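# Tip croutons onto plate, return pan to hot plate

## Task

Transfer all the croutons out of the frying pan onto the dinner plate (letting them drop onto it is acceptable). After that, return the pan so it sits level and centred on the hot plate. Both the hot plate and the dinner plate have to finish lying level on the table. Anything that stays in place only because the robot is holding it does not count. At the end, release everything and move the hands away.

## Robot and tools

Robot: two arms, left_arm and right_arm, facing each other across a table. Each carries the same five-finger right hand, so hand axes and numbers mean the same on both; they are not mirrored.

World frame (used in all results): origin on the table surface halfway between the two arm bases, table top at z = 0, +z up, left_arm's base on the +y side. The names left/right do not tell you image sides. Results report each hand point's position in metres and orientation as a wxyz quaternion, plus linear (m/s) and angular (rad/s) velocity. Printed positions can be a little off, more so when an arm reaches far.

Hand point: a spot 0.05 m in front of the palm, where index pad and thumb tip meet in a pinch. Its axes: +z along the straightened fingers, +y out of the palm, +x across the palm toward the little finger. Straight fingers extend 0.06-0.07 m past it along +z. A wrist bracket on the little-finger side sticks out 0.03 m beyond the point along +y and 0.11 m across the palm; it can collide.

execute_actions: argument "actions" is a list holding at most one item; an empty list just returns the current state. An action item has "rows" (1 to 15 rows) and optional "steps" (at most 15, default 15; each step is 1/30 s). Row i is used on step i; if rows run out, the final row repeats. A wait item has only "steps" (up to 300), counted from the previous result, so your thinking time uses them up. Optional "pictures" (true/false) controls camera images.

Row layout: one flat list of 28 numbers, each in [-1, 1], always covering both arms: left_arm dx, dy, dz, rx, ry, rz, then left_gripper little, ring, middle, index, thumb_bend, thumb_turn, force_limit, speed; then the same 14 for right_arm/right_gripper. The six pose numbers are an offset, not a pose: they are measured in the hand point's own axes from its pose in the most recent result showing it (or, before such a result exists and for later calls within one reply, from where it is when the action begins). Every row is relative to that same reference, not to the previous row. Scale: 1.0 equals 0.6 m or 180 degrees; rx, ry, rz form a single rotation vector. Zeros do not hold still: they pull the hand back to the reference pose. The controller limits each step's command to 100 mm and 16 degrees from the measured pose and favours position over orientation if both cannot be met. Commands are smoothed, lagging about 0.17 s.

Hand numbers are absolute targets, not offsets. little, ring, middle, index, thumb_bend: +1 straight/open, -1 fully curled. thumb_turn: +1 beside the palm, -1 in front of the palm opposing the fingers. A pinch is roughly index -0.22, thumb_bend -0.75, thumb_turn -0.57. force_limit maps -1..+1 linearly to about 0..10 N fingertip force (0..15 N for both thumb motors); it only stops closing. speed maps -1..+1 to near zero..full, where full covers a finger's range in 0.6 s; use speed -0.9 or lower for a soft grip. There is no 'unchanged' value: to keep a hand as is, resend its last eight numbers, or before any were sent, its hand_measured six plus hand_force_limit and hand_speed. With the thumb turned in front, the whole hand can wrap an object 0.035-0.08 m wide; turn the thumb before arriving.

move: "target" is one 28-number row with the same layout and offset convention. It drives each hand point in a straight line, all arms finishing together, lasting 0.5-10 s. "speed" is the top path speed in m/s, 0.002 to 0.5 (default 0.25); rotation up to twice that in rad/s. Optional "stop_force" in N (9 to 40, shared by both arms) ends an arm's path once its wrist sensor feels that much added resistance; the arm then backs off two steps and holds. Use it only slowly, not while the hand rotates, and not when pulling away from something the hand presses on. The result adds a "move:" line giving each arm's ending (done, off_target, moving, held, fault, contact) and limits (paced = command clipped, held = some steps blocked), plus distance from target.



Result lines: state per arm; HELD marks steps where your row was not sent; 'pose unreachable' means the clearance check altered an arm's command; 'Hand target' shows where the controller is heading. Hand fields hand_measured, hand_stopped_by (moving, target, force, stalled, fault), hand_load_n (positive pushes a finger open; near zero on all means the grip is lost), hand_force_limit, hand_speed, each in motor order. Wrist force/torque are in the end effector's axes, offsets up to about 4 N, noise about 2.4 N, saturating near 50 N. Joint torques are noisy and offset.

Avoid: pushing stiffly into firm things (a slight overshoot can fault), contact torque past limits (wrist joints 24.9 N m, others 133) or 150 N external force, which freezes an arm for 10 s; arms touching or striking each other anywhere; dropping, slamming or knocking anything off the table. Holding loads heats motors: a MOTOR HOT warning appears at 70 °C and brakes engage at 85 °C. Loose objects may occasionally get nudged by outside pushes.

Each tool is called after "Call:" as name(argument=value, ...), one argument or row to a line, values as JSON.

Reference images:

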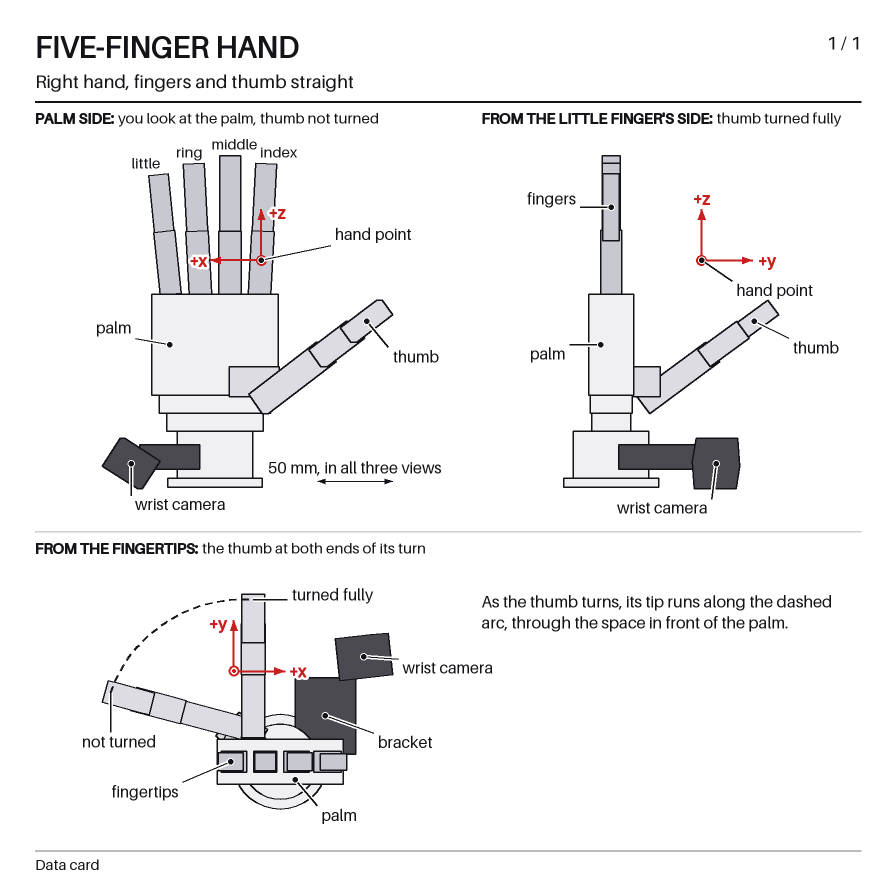

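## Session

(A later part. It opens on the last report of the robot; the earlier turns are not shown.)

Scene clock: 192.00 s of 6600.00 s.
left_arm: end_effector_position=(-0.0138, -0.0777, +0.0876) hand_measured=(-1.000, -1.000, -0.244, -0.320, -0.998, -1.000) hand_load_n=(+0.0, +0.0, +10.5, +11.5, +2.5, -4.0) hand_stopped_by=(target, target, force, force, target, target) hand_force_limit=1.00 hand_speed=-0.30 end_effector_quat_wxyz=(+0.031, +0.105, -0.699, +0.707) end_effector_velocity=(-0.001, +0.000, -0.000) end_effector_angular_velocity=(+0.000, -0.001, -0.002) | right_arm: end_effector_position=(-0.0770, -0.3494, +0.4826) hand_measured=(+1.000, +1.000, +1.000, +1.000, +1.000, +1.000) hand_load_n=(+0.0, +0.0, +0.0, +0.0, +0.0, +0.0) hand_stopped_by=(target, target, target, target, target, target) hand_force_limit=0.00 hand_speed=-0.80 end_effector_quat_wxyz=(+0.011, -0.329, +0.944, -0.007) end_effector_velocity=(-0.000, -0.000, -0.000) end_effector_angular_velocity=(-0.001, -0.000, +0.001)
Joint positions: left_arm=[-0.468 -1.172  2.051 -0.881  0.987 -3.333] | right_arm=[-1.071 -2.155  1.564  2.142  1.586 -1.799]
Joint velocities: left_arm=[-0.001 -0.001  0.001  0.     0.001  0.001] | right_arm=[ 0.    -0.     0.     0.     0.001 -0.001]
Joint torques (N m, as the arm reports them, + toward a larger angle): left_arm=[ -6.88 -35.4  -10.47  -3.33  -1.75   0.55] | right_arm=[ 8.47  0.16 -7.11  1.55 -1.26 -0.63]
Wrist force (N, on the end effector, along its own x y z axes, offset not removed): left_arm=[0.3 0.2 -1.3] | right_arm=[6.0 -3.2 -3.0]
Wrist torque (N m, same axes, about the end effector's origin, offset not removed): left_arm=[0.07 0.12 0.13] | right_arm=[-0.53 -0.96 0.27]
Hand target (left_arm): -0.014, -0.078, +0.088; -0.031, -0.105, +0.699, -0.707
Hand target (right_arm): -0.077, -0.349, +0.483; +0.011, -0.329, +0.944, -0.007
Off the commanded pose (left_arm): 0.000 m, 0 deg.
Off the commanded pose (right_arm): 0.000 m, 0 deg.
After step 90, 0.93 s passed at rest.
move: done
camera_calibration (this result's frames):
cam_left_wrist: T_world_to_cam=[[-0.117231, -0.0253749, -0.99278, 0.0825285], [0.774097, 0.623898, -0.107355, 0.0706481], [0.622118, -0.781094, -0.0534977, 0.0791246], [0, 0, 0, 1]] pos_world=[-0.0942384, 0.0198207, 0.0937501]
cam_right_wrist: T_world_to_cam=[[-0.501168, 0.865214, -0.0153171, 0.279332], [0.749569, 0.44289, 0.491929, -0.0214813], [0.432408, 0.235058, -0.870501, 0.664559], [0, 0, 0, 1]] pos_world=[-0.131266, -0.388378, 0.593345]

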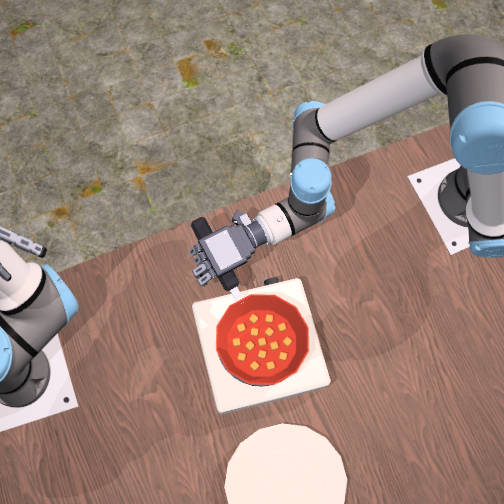

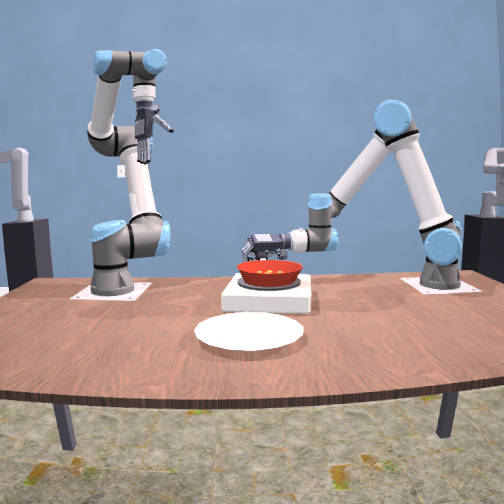

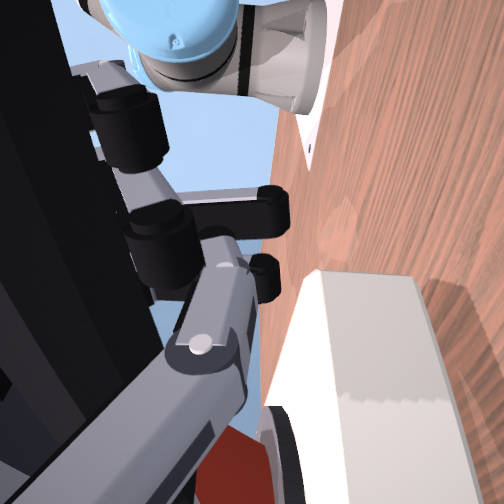

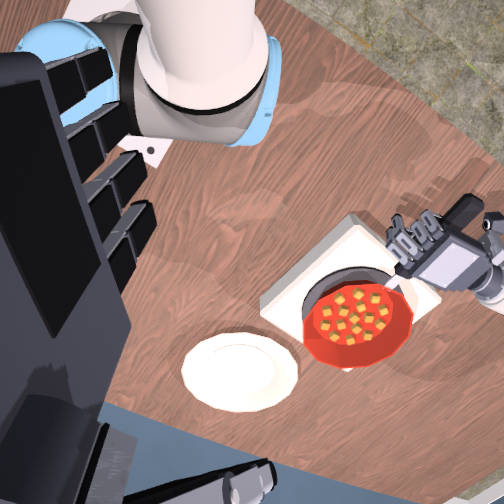

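Call:
move(
  target=[0,0,0,0,0,0,-1,-1,0.6,0.6,-0.998,-1,1,0.5, 0,0,0,0,0,0,1,1,1,1,1,1,0,-0.8],
)

Call:
move(
  target=[0,0,0,0,0,0,-1,-1,0.6,0.6,-0.998,-0.3,1,-0.5, 0,0,0,0,0,0,1,1,1,1,1,1,0,-0.8],
)

Call:
zoom_image(
  camera="cam_low",
  region=[230, 210, 330, 280],
)

Call:
zoom_image(
  camera="cam_high",
  region=[160, 190, 300, 330],
)

Scene clock: 212.27 s of 6600.00 s.
left_arm: end_effector_position=(-0.0138, -0.0777, +0.0876) hand_measured=(-1.000, -1.000, +0.600, +0.600, -0.998, -1.000) hand_load_n=(+0.0, +0.0, +0.0, +0.0, +0.5, +0.0) hand_stopped_by=(target, target, target, target, target, target) hand_force_limit=1.00 hand_speed=0.50 end_effector_quat_wxyz=(+0.031, +0.105, -0.699, +0.707) end_effector_velocity=(+0.001, +0.000, +0.000) end_effector_angular_velocity=(-0.001, +0.001, +0.002) | right_arm: end_effector_position=(-0.0770, -0.3494, +0.4826) hand_measured=(+1.000, +1.000, +1.000, +1.000, +1.000, +1.000) hand_load_n=(+0.0, +0.0, +0.0, +0.0, +0.0, +0.0) hand_stopped_by=(target, target, target, target, target, target) hand_force_limit=0.00 hand_speed=-0.80 end_effector_quat_wxyz=(+0.011, -0.329, +0.944, -0.007) end_effector_velocity=(+0.000, +0.000, -0.000) end_effector_angular_velocity=(+0.000, +0.001, -0.001)
Joint positions: left_arm=[-0.468 -1.172  2.051 -0.881  0.987 -3.333] | right_arm=[-1.071 -2.155  1.564  2.142  1.586 -1.799]
Joint velocities: left_arm=[ 0.    -0.     0.    -0.    -0.002 -0.001] | right_arm=[-0.001  0.     0.001  0.    -0.001  0.   ]
Joint torques (N m, as the arm reports them, + toward a larger angle): left_arm=[ -5.4  -34.99 -11.23  -2.46  -1.75   0.55] | right_arm=[ 7.27  1.36 -7.13  1.58 -1.47 -0.58]
Wrist force (N, on the end effector, along its own x y z axes, offset not removed): left_arm=[0.9 0.0 -1.1] | right_arm=[1.4 0.7 1.6]
Wrist torque (N m, same axes, about the end effector's origin, offset not removed): left_arm=[-0.05 0.06 0.09] | right_arm=[0.03 -0.23 0.36]
Hand target (left_arm): -0.014, -0.078, +0.088; -0.031, -0.105, +0.699, -0.707
Hand target (right_arm): -0.077, -0.349, +0.483; +0.011, -0.329, +0.944, -0.007
Off the commanded pose (left_arm): 0.000 m, 0 deg.
Off the commanded pose (right_arm): 0.000 m, 0 deg.
After step 90, 16.57 s passed at rest.
move: done
camera_calibration (this result's frames):
cam_left_wrist: T_world_to_cam=[[-0.117231, -0.0253751, -0.99278, 0.0825285], [0.774097, 0.623898, -0.107355, 0.0706482], [0.622118, -0.781094, -0.0534976, 0.0791246], [0, 0, 0, 1]] pos_world=[-0.0942384, 0.0198207, 0.0937501]
cam_right_wrist: T_world_to_cam=[[-0.501168, 0.865214, -0.0153171, 0.279332], [0.749569, 0.442891, 0.491929, -0.0214812], [0.432408, 0.235058, -0.870501, 0.664559], [0, 0, 0, 1]] pos_world=[-0.131266, -0.388378, 0.593345]

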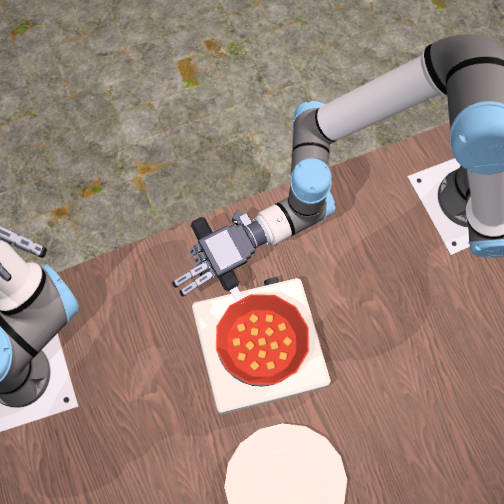

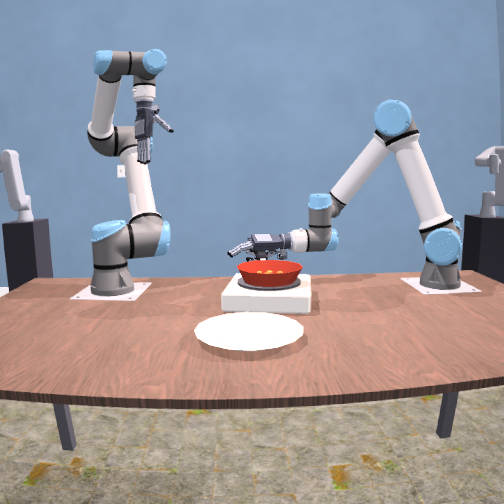

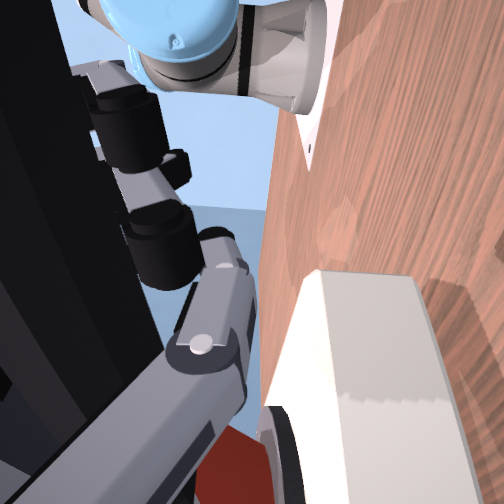

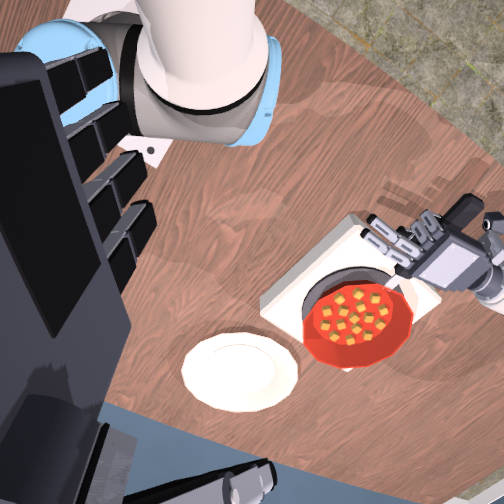

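Scene clock: 213.53 s of 6600.00 s.
left_arm: end_effector_position=(-0.0138, -0.0777, +0.0876) hand_measured=(-1.000, -1.000, +0.600, +0.600, -0.998, -0.300) hand_load_n=(+0.0, +0.5, +0.0, +0.0, +0.5, -0.5) hand_stopped_by=(target, target, target, target, target, target) hand_force_limit=1.00 hand_speed=-0.50 end_effector_quat_wxyz=(+0.031, +0.105, -0.699, +0.707) end_effector_velocity=(-0.000, +0.001, -0.001) end_effector_angular_velocity=(+0.002, -0.003, -0.001) | right_arm: end_effector_position=(-0.0770, -0.3494, +0.4826) hand_measured=(+1.000, +1.000, +1.000, +1.000, +1.000, +1.000) hand_load_n=(+0.0, +0.0, +0.0, +0.0, +0.0, +0.0) hand_stopped_by=(target, target, target, target, target, target) hand_force_limit=0.00 hand_speed=-0.80 end_effector_quat_wxyz=(+0.011, -0.329, +0.944, -0.007) end_effector_velocity=(-0.000, -0.000, +0.000) end_effector_angular_velocity=(-0.000, +0.000, +0.001)
Joint positions: left_arm=[-0.468 -1.172  2.051 -0.881  0.987 -3.333] | right_arm=[-1.071 -2.155  1.564  2.142  1.586 -1.799]
Joint velocities: left_arm=[-0.001  0.001  0.001 -0.    -0.     0.002] | right_arm=[ 0.001  0.    -0.     0.     0.     0.   ]
Joint torques (N m, as the arm reports them, + toward a larger angle): left_arm=[ -5.78 -34.78 -10.89  -2.55  -1.84   0.56] | right_arm=[ 7.52  2.43 -6.86  1.47 -1.56 -0.49]
Wrist force (N, on the end effector, along its own x y z axes, offset not removed): left_arm=[1.4 1.8 -1.6] | right_arm=[0.3 -0.1 -1.1]
Wrist torque (N m, same axes, about the end effector's origin, offset not removed): left_arm=[0.01 -0.07 0.06] | right_arm=[0.03 0.05 0.04]
Hand target (left_arm): -0.014, -0.078, +0.088; -0.031, -0.105, +0.699, -0.707
Hand target (right_arm): -0.077, -0.349, +0.483; +0.011, -0.329, +0.944, -0.007
Off the commanded pose (left_arm): 0.000 m, 0 deg.
Off the commanded pose (right_arm): 0.000 m, 0 deg.
move: done
camera_calibration (this result's frames):
cam_left_wrist: T_world_to_cam=[[-0.117231, -0.0253748, -0.99278, 0.0825284], [0.774097, 0.623898, -0.107355, 0.0706481], [0.622118, -0.781094, -0.0534977, 0.0791246], [0, 0, 0, 1]] pos_world=[-0.0942384, 0.0198207, 0.09375]
cam_right_wrist: T_world_to_cam=[[-0.501168, 0.865214, -0.0153173, 0.279333], [0.749569, 0.44289, 0.491929, -0.0214811], [0.432408, 0.235058, -0.870501, 0.664559], [0, 0, 0, 1]] pos_world=[-0.131266, -0.388379, 0.593345]

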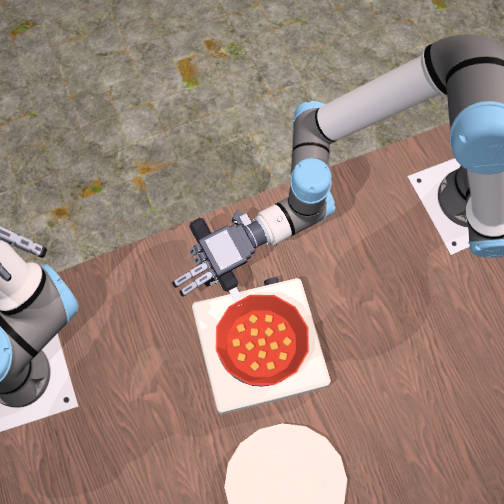

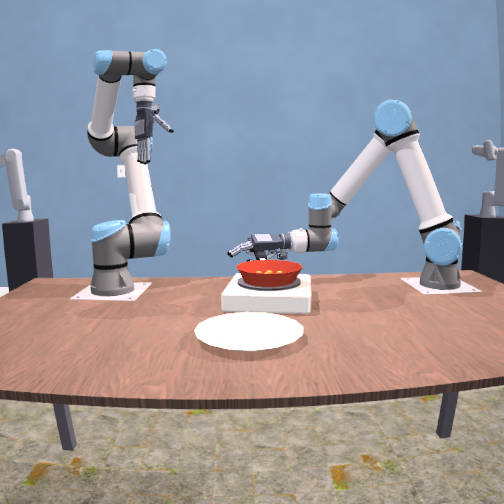

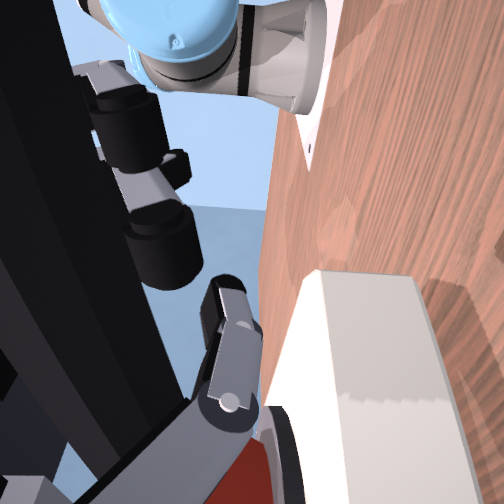

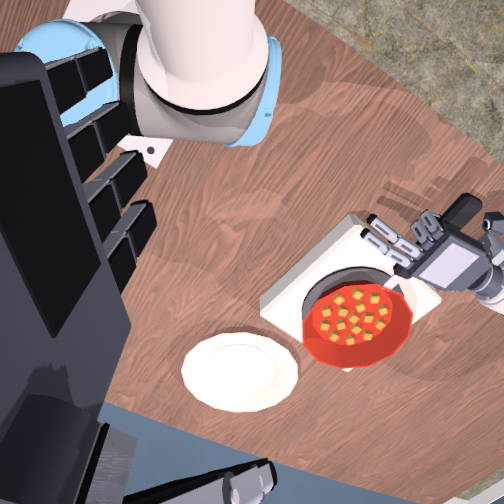

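Region (230, 210, 330, 280) of cam_low's 504x504 image, scaled by 5.040, with more detail than that image has; it fills the top 353 rows of this view, and the rest is white.

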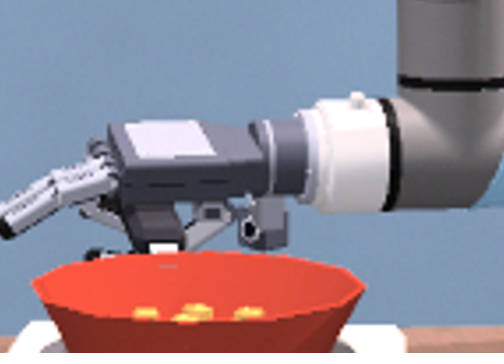

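Region (160, 190, 300, 330) of cam_high's 504x504 image, scaled by 3.600, with more detail than that image has.

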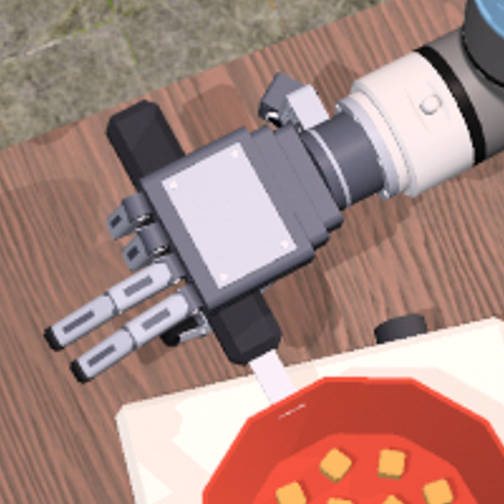

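Call:
move(
  target=[0,0,0,0,0,0,-1,-1,0.6,0.6,-0.998,0.2,1,-0.5, 0,0,0,0,0,0,1,1,1,1,1,1,0,-0.8],
)

Call:
move(
  target=[0,0,0,0,0,0,-1,-1,-1,-1,-0.998,0.2,1,-0.3, 0,0,0,0,0,0,1,1,1,1,1,1,0,-0.8],
)

Call:
zoom_image(
  camera="cam_low",
  region=[230, 210, 330, 280],
)

Call:
zoom_image(
  camera="cam_high",
  region=[160, 190, 300, 330],
)

Scene clock: 219.33 s of 6600.00 s.
left_arm: end_effector_position=(-0.0138, -0.0777, +0.0876) hand_measured=(-1.000, -1.000, +0.600, +0.600, -0.996, +0.200) hand_load_n=(+0.0, +3.0, +0.0, +0.0, +3.0, -4.0) hand_stopped_by=(target, target, target, target, target, target) hand_force_limit=1.00 hand_speed=-0.50 end_effector_quat_wxyz=(+0.031, +0.105, -0.699, +0.707) end_effector_velocity=(-0.000, +0.000, +0.000) end_effector_angular_velocity=(+0.000, +0.001, -0.000) | right_arm: end_effector_position=(-0.0770, -0.3494, +0.4826) hand_measured=(+1.000, +1.000, +1.000, +1.000, +1.000, +1.000) hand_load_n=(+0.0, +0.0, +0.0, +0.0, +0.0, +0.0) hand_stopped_by=(target, target, target, target, target, target) hand_force_limit=0.00 hand_speed=-0.80 end_effector_quat_wxyz=(+0.011, -0.329, +0.944, -0.007) end_effector_velocity=(-0.000, -0.000, +0.000) end_effector_angular_velocity=(+0.001, -0.002, +0.000)
Joint positions: left_arm=[-0.468 -1.172  2.051 -0.881  0.987 -3.333] | right_arm=[-1.071 -2.155  1.564  2.142  1.586 -1.799]
Joint velocities: left_arm=[-0.    -0.001  0.     0.001  0.    -0.001] | right_arm=[ 0.001 -0.002 -0.    -0.     0.     0.   ]
Joint torques (N m, as the arm reports them, + toward a larger angle): left_arm=[ -4.79 -35.38 -11.47  -2.51  -1.53   0.59] | right_arm=[ 7.82  2.72 -5.84  1.59 -1.62 -0.67]
Wrist force (N, on the end effector, along its own x y z axes, offset not removed): left_arm=[0.8 4.0 -0.6] | right_arm=[0.0 -3.0 1.1]
Wrist torque (N m, same axes, about the end effector's origin, offset not removed): left_arm=[-0.14 -0.16 -0.65] | right_arm=[-0.81 -0.13 -0.25]
Hand target (left_arm): -0.014, -0.078, +0.088; -0.031, -0.105, +0.699, -0.707
Hand target (right_arm): -0.077, -0.349, +0.483; +0.011, -0.329, +0.944, -0.007
Off the commanded pose (left_arm): 0.000 m, 0 deg.
Off the commanded pose (right_arm): 0.000 m, 0 deg.
After step 90, 1.83 s passed at rest.
move: done
camera_calibration (this result's frames):
cam_left_wrist: T_world_to_cam=[[-0.117231, -0.0253753, -0.99278, 0.0825285], [0.774095, 0.623901, -0.107355, 0.0706474], [0.622121, -0.781091, -0.0534978, 0.0791244], [0, 0, 0, 1]] pos_world=[-0.0942378, 0.0198206, 0.09375]
cam_right_wrist: T_world_to_cam=[[-0.501168, 0.865214, -0.0153173, 0.279333], [0.749569, 0.44289, 0.491929, -0.0214812], [0.432408, 0.235058, -0.870501, 0.664559], [0, 0, 0, 1]] pos_world=[-0.131266, -0.388378, 0.593345]

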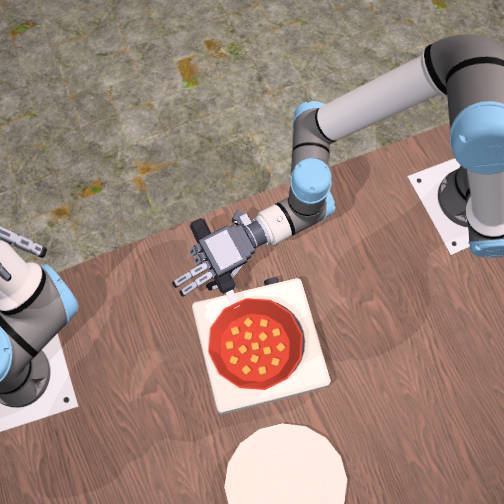

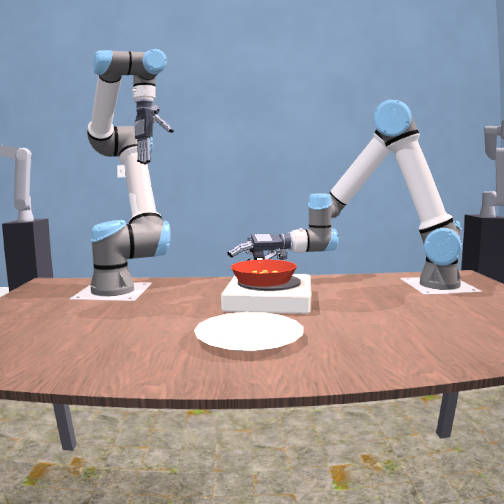

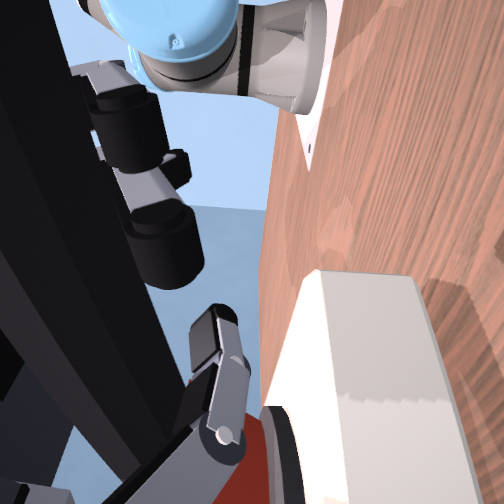

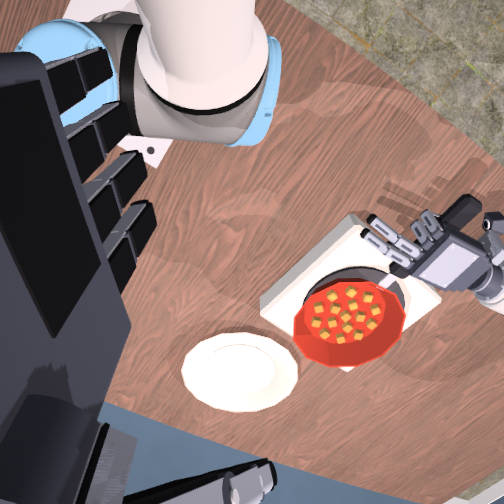

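Scene clock: 221.00 s of 6600.00 s.
left_arm: end_effector_position=(-0.0138, -0.0777, +0.0876) hand_measured=(-1.000, -1.000, -1.000, -1.000, -0.996, +0.200) hand_load_n=(+0.0, +0.0, +0.0, +3.5, +1.5, -2.0) hand_stopped_by=(target, target, target, target, target, target) hand_force_limit=1.00 hand_speed=-0.30 end_effector_quat_wxyz=(+0.031, +0.105, -0.699, +0.707) end_effector_velocity=(+0.001, +0.001, -0.001) end_effector_angular_velocity=(+0.002, -0.001, +0.002) | right_arm: end_effector_position=(-0.0770, -0.3494, +0.4826) hand_measured=(+1.000, +1.000, +1.000, +1.000, +1.000, +1.000) hand_load_n=(+0.0, +0.0, +0.0, +0.0, +0.0, +0.0) hand_stopped_by=(target, target, target, target, target, target) hand_force_limit=0.00 hand_speed=-0.80 end_effector_quat_wxyz=(+0.011, -0.329, +0.944, -0.007) end_effector_velocity=(-0.000, -0.000, -0.000) end_effector_angular_velocity=(+0.000, -0.000, +0.001)
Joint positions: left_arm=[-0.468 -1.172  2.051 -0.881  0.987 -3.333] | right_arm=[-1.071 -2.155  1.564  2.142  1.586 -1.799]
Joint velocities: left_arm=[ 0.     0.001  0.001  0.    -0.002  0.   ] | right_arm=[ 0.001 -0.     0.    -0.    -0.     0.   ]
Joint torques (N m, as the arm reports them, + toward a larger angle): left_arm=[ -4.59 -34.79 -11.42  -2.43  -1.52   0.57] | right_arm=[ 8.05  2.16 -8.14  1.57 -1.41 -0.84]
Wrist force (N, on the end effector, along its own x y z axes, offset not removed): left_arm=[-0.1 5.5 0.1] | right_arm=[0.6 2.1 0.4]
Wrist torque (N m, same axes, about the end effector's origin, offset not removed): left_arm=[0.05 0.02 -0.83] | right_arm=[-0.04 -0.09 0.04]
Hand target (left_arm): -0.014, -0.078, +0.088; -0.031, -0.105, +0.699, -0.707
Hand target (right_arm): -0.077, -0.349, +0.483; +0.011, -0.329, +0.944, -0.007
Off the commanded pose (left_arm): 0.000 m, 0 deg.
Off the commanded pose (right_arm): 0.000 m, 0 deg.
move: done
camera_calibration (this result's frames):
cam_left_wrist: T_world_to_cam=[[-0.117231, -0.0253755, -0.99278, 0.0825286], [0.774094, 0.623902, -0.107355, 0.0706473], [0.622122, -0.781091, -0.0534978, 0.0791243], [0, 0, 0, 1]] pos_world=[-0.0942377, 0.0198205, 0.09375]
cam_right_wrist: T_world_to_cam=[[-0.501168, 0.865214, -0.0153173, 0.279333], [0.749569, 0.44289, 0.491929, -0.0214811], [0.432408, 0.235058, -0.870501, 0.664559], [0, 0, 0, 1]] pos_world=[-0.131266, -0.388378, 0.593345]

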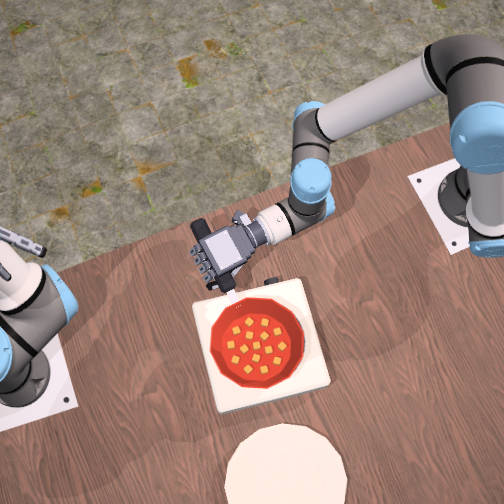

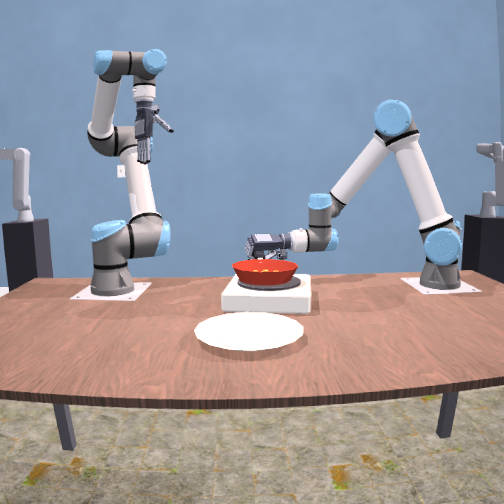

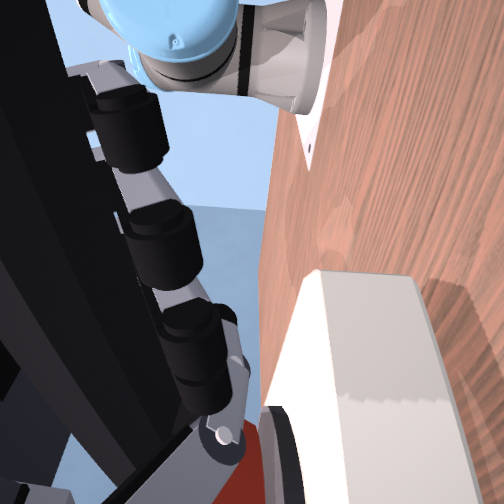

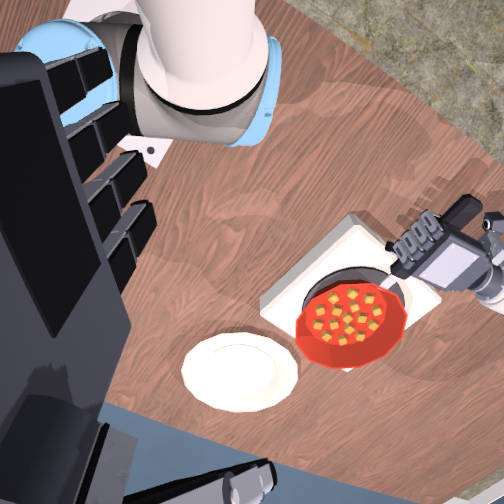

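Region (230, 210, 330, 280) of cam_low's 504x504 image, scaled by 5.040, with more detail than that image has; it fills the top 353 rows of this view, and the rest is white.

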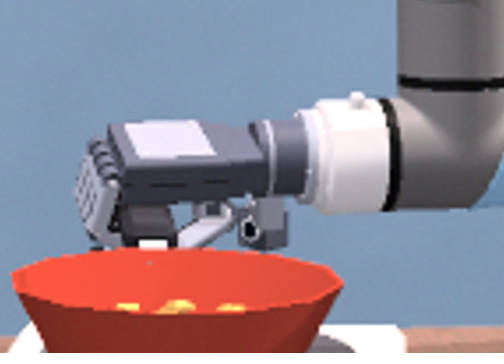

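Region (160, 190, 300, 330) of cam_high's 504x504 image, scaled by 3.600, with more detail than that image has.

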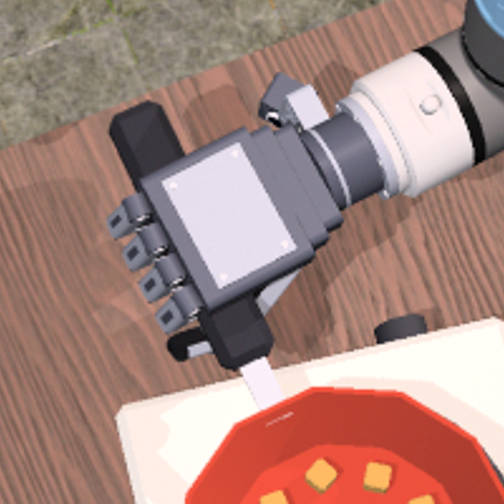

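Call:
move(
  target=[0,0,0,0,0,0,-1,-1,-1,-1,-0.996,0.45,1,-0.6, 0,0,0,0,0,0,1,1,1,1,1,1,0,-0.8],
)

Call:
zoom_image(
  camera="cam_high",
  region=[160, 190, 300, 330],
)

Scene clock: 226.00 s of 6600.00 s.
left_arm: end_effector_position=(-0.0138, -0.0777, +0.0876) hand_measured=(-1.000, -1.000, -1.000, -1.000, -0.992, +0.404) hand_load_n=(+0.0, +0.0, +0.0, +2.0, +8.0, -16.5) hand_stopped_by=(target, target, target, target, target, stalled) hand_force_limit=1.00 hand_speed=-0.60 end_effector_quat_wxyz=(+0.031, +0.105, -0.699, +0.707) end_effector_velocity=(+0.000, +0.001, -0.001) end_effector_angular_velocity=(+0.001, -0.002, -0.001) | right_arm: end_effector_position=(-0.0770, -0.3494, +0.4826) hand_measured=(+1.000, +1.000, +1.000, +1.000, +1.000, +1.000) hand_load_n=(+0.0, +0.0, +0.0, +0.0, +0.0, +0.0) hand_stopped_by=(target, target, target, target, target, target) hand_force_limit=0.00 hand_speed=-0.80 end_effector_quat_wxyz=(+0.011, -0.329, +0.944, -0.007) end_effector_velocity=(+0.000, -0.000, +0.000) end_effector_angular_velocity=(-0.000, +0.000, -0.001)
Joint positions: left_arm=[-0.468 -1.172  2.051 -0.881  0.987 -3.333] | right_arm=[-1.071 -2.155  1.564  2.142  1.586 -1.799]
Joint velocities: left_arm=[-0.    -0.     0.001  0.     0.001  0.001] | right_arm=[-0.     0.    -0.     0.     0.     0.001]
Joint torques (N m, as the arm reports them, + toward a larger angle): left_arm=[ -5.59 -34.64 -12.24  -2.64  -1.42   0.6 ] | right_arm=[ 7.06  2.37 -7.97  1.57 -1.48 -0.67]
Wrist force (N, on the end effector, along its own x y z axes, offset not removed): left_arm=[0.6 6.0 -1.0] | right_arm=[1.6 0.3 1.7]
Wrist torque (N m, same axes, about the end effector's origin, offset not removed): left_arm=[0.07 -0.10 -0.68] | right_arm=[-0.26 -0.16 0.24]
Hand target (left_arm): -0.014, -0.078, +0.088; -0.031, -0.105, +0.699, -0.707
Hand target (right_arm): -0.077, -0.349, +0.483; +0.011, -0.329, +0.944, -0.007
Off the commanded pose (left_arm): 0.000 m, 0 deg.
Off the commanded pose (right_arm): 0.000 m, 0 deg.
After step 90, 1.30 s passed at rest.
move: done
camera_calibration (this result's frames):
cam_left_wrist: T_world_to_cam=[[-0.117231, -0.0253755, -0.99278, 0.0825286], [0.774094, 0.623902, -0.107355, 0.0706473], [0.622121, -0.781091, -0.0534978, 0.0791244], [0, 0, 0, 1]] pos_world=[-0.0942377, 0.0198206, 0.0937501]
cam_right_wrist: T_world_to_cam=[[-0.501168, 0.865214, -0.0153172, 0.279332], [0.749569, 0.44289, 0.491929, -0.0214813], [0.432408, 0.235058, -0.870501, 0.664559], [0, 0, 0, 1]] pos_world=[-0.131266, -0.388378, 0.593345]

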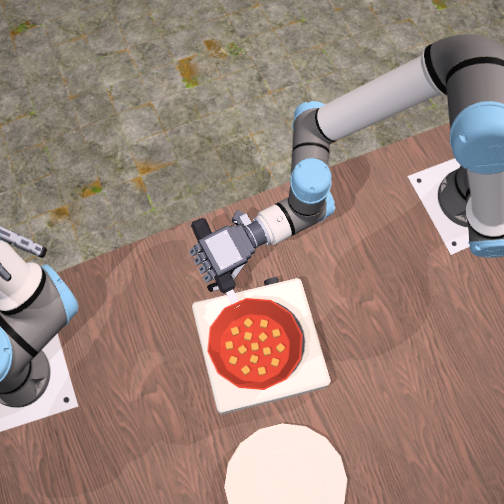

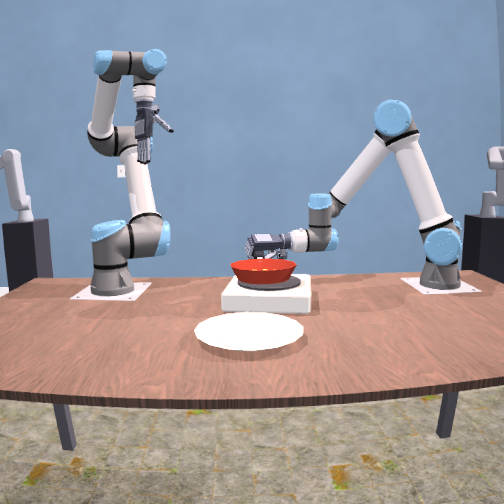

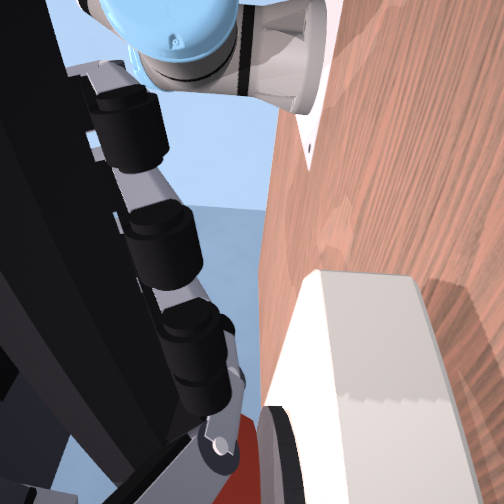

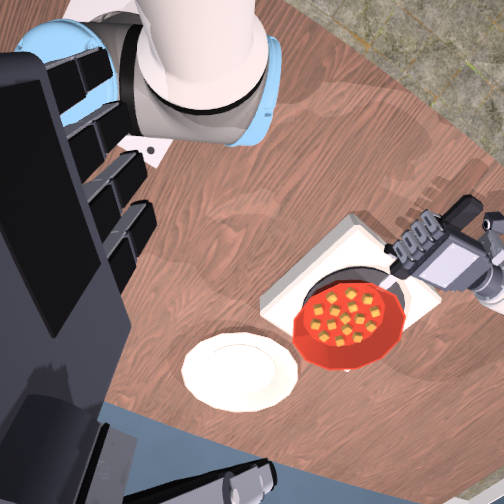

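Region (160, 190, 300, 330) of cam_high's 504x504 image, scaled by 3.600, with more detail than that image has.

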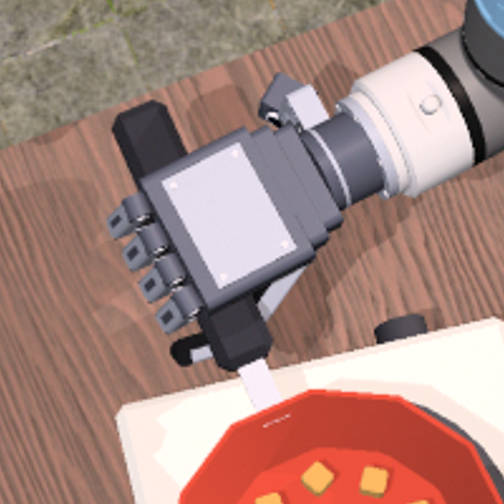

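Call:
move(
  target=[0.019,-0.098,0,0,0,0,-1,-1,-1,-1,-0.996,0.45,1,-0.6, 0,0,0,0,0,0,1,1,1,1,1,1,0,-0.8],
  speed=0.04,
)

Scene clock: 231.27 s of 6600.00 s.
left_arm: end_effector_position=(-0.0138, -0.0776, +0.1472) hand_measured=(-1.000, -1.000, -1.000, -1.000, -0.992, +0.404) hand_load_n=(+0.0, +0.0, +0.0, +2.0, +8.0, -16.5) hand_stopped_by=(target, target, target, target, target, stalled) hand_force_limit=1.00 hand_speed=-0.60 end_effector_quat_wxyz=(+0.031, +0.104, -0.699, +0.707) end_effector_velocity=(+0.001, -0.000, +0.003) end_effector_angular_velocity=(+0.000, -0.000, +0.003) | right_arm: end_effector_position=(-0.0770, -0.3494, +0.4826) hand_measured=(+1.000, +1.000, +1.000, +1.000, +1.000, +1.000) hand_load_n=(+0.0, +0.0, +0.0, +0.0, +0.0, +0.0) hand_stopped_by=(target, target, target, target, target, target) hand_force_limit=0.00 hand_speed=-0.80 end_effector_quat_wxyz=(+0.011, -0.329, +0.944, -0.007) end_effector_velocity=(+0.000, +0.000, -0.000) end_effector_angular_velocity=(-0.000, +0.002, +0.001)
Joint positions: left_arm=[-0.468 -1.284  2.004 -0.721  0.987 -3.333] | right_arm=[-1.071 -2.155  1.564  2.142  1.586 -1.799]
Joint velocities: left_arm=[ 0.    -0.004 -0.004  0.008 -0.003  0.   ] | right_arm=[ 0.001  0.001  0.     0.    -0.    -0.   ]
Joint torques (N m, as the arm reports them, + toward a larger angle): left_arm=[ -8.01 -36.58 -26.59  -0.33  -1.87  -0.07] | right_arm=[ 8.27  1.38 -8.15  1.43 -1.23 -0.73]
Wrist force (N, on the end effector, along its own x y z axes, offset not removed): left_arm=[-1.7 4.0 -0.8] | right_arm=[1.9 2.3 -3.4]
Wrist torque (N m, same axes, about the end effector's origin, offset not removed): left_arm=[-0.21 0.26 -0.94] | right_arm=[0.46 0.06 0.26]
Hand target (left_arm): -0.014, -0.078, +0.148; -0.031, -0.105, +0.699, -0.707
Hand target (right_arm): -0.077, -0.349, +0.483; +0.011, -0.329, +0.944, -0.007
Off the commanded pose (left_arm): 0.000 m, 0 deg.
Off the commanded pose (right_arm): 0.000 m, 0 deg.
After step 90, 0.37 s passed at rest.
move: done
camera_calibration (this result's frames):
cam_left_wrist: T_world_to_cam=[[-0.117037, -0.025412, -0.992802, 0.141719], [0.774116, 0.623897, -0.107227, 0.0769505], [0.622131, -0.781094, -0.0533473, 0.0823694], [0, 0, 0, 1]] pos_world=[-0.0942268, 0.0199304, 0.153344]
cam_right_wrist: T_world_to_cam=[[-0.501168, 0.865214, -0.0153171, 0.279332], [0.749569, 0.44289, 0.491929, -0.0214813], [0.432408, 0.235058, -0.870501, 0.664559], [0, 0, 0, 1]] pos_world=[-0.131266, -0.388378, 0.593345]

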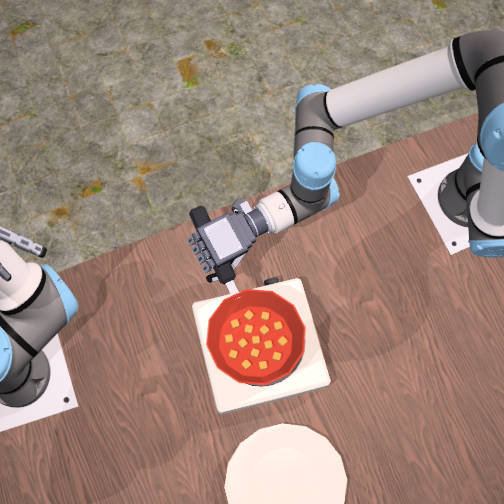

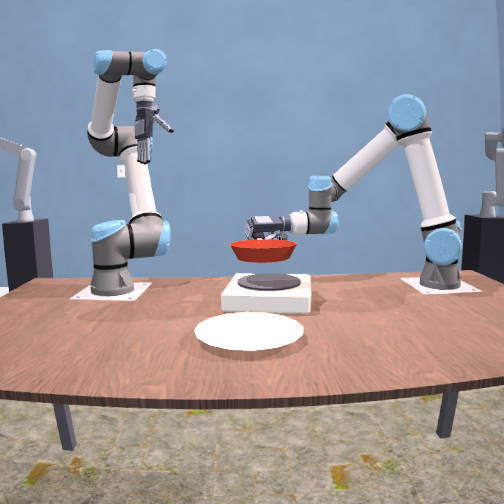

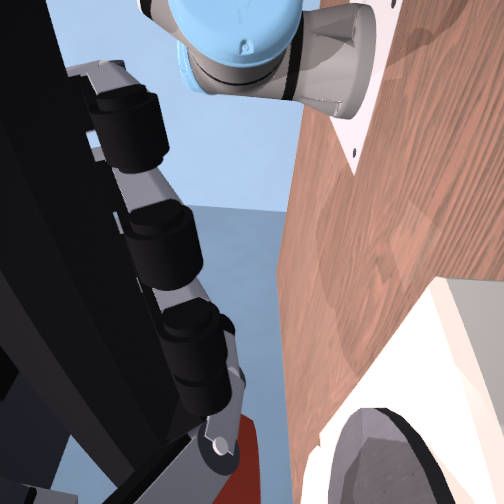

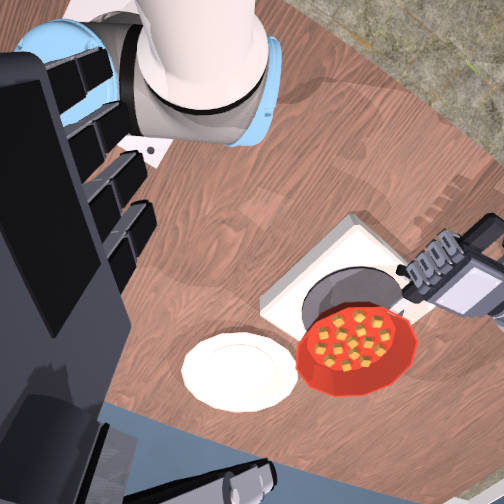

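Call:
move(
  target=[-0.288,-0.129,0.094,0,0,-0.111,-1,-1,-1,-1,-0.996,0.45,1,-0.6, 0,0,0,0,0,0,1,1,1,1,1,1,0,-0.8],
  speed=0.1,
)

Scene clock: 248.73 s of 6600.00 s.
left_arm: end_effector_position=(+0.1753, -0.1140, +0.1905) hand_measured=(-1.000, -1.000, -1.000, -1.000, -0.992, +0.404) hand_load_n=(+0.0, +0.0, +0.0, +2.0, +8.0, -16.0) hand_stopped_by=(target, target, target, target, target, stalled) hand_force_limit=1.00 hand_speed=-0.60 end_effector_quat_wxyz=(+0.153, +0.224, -0.670, +0.691) end_effector_velocity=(+0.003, -0.001, +0.001) end_effector_angular_velocity=(-0.000, +0.006, +0.001) | right_arm: end_effector_position=(-0.0770, -0.3494, +0.4826) hand_measured=(+1.000, +1.000, +1.000, +1.000, +1.000, +1.000) hand_load_n=(+0.0, +0.0, +0.0, +0.0, +0.0, +0.0) hand_stopped_by=(target, target, target, target, target, target) hand_force_limit=0.00 hand_speed=-0.80 end_effector_quat_wxyz=(+0.011, -0.329, +0.944, -0.007) end_effector_velocity=(-0.000, +0.000, -0.000) end_effector_angular_velocity=(+0.001, -0.000, +0.001)
Joint positions: left_arm=[ 0.024 -1.252  1.813 -0.562  1.478 -3.681] | right_arm=[-1.071 -2.155  1.564  2.142  1.586 -1.799]
Joint velocities: left_arm=[ 0.008  0.004 -0.007  0.004  0.007 -0.006] | right_arm=[-0.    -0.     0.    -0.    -0.    -0.001]
Joint torques (N m, as the arm reports them, + toward a larger angle): left_arm=[  7.68 -27.88 -28.22  -1.47   1.54  -1.22] | right_arm=[ 7.67  3.5  -6.62  1.68 -1.44 -0.68]
Wrist force (N, on the end effector, along its own x y z axes, offset not removed): left_arm=[-2.4 4.2 -1.7] | right_arm=[1.4 0.3 -1.0]
Wrist torque (N m, same axes, about the end effector's origin, offset not removed): left_arm=[0.11 0.13 -0.72] | right_arm=[-0.08 -0.26 0.30]
Hand target (left_arm): +0.176, -0.114, +0.191; -0.153, -0.224, +0.670, -0.691
Hand target (right_arm): -0.077, -0.349, +0.483; +0.011, -0.329, +0.944, -0.007
Off the commanded pose (left_arm): 0.001 m, 0 deg.
Off the commanded pose (right_arm): 0.000 m, 0 deg.
After step 90, 11.97 s passed at rest.
move: done
camera_calibration (this result's frames):
cam_left_wrist: T_world_to_cam=[[-0.446574, -0.0601226, -0.892725, 0.240667], [0.688139, 0.61462, -0.385625, 0.0249863], [0.571871, -0.786529, -0.2331, -0.0189301], [0, 0, 0, 1]] pos_world=[0.101107, -0.0157767, 0.220072]
cam_right_wrist: T_world_to_cam=[[-0.501168, 0.865214, -0.0153173, 0.279333], [0.749569, 0.44289, 0.491929, -0.0214812], [0.432408, 0.235058, -0.870501, 0.664559], [0, 0, 0, 1]] pos_world=[-0.131266, -0.388378, 0.593345]

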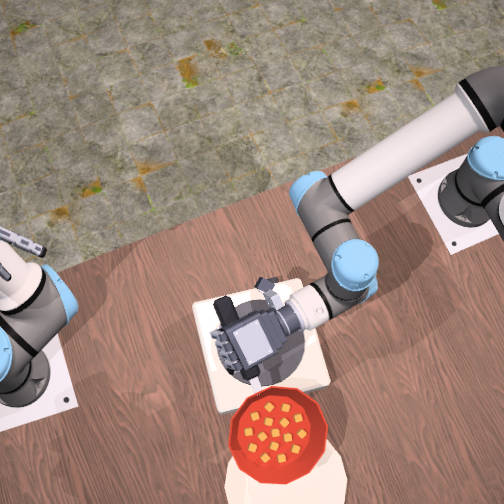

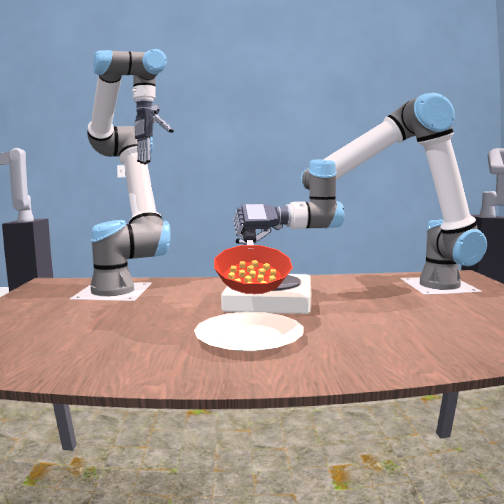

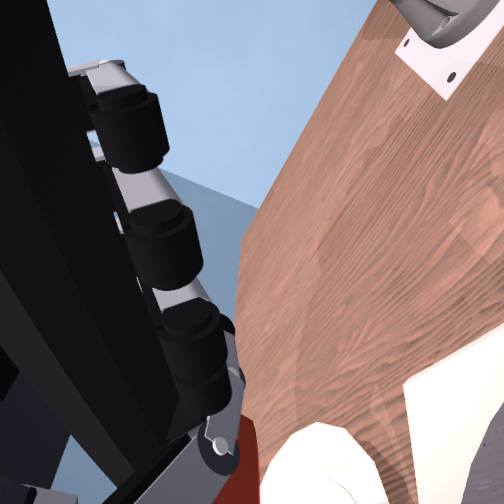

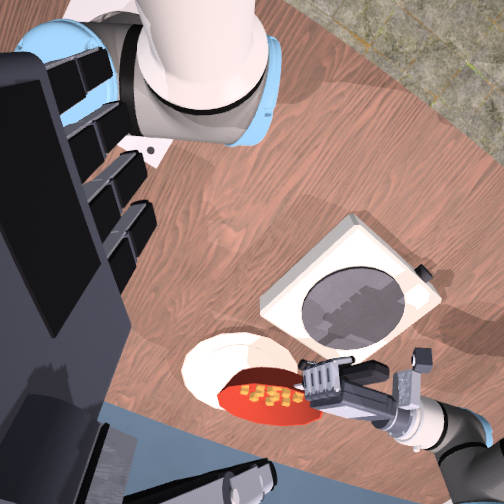

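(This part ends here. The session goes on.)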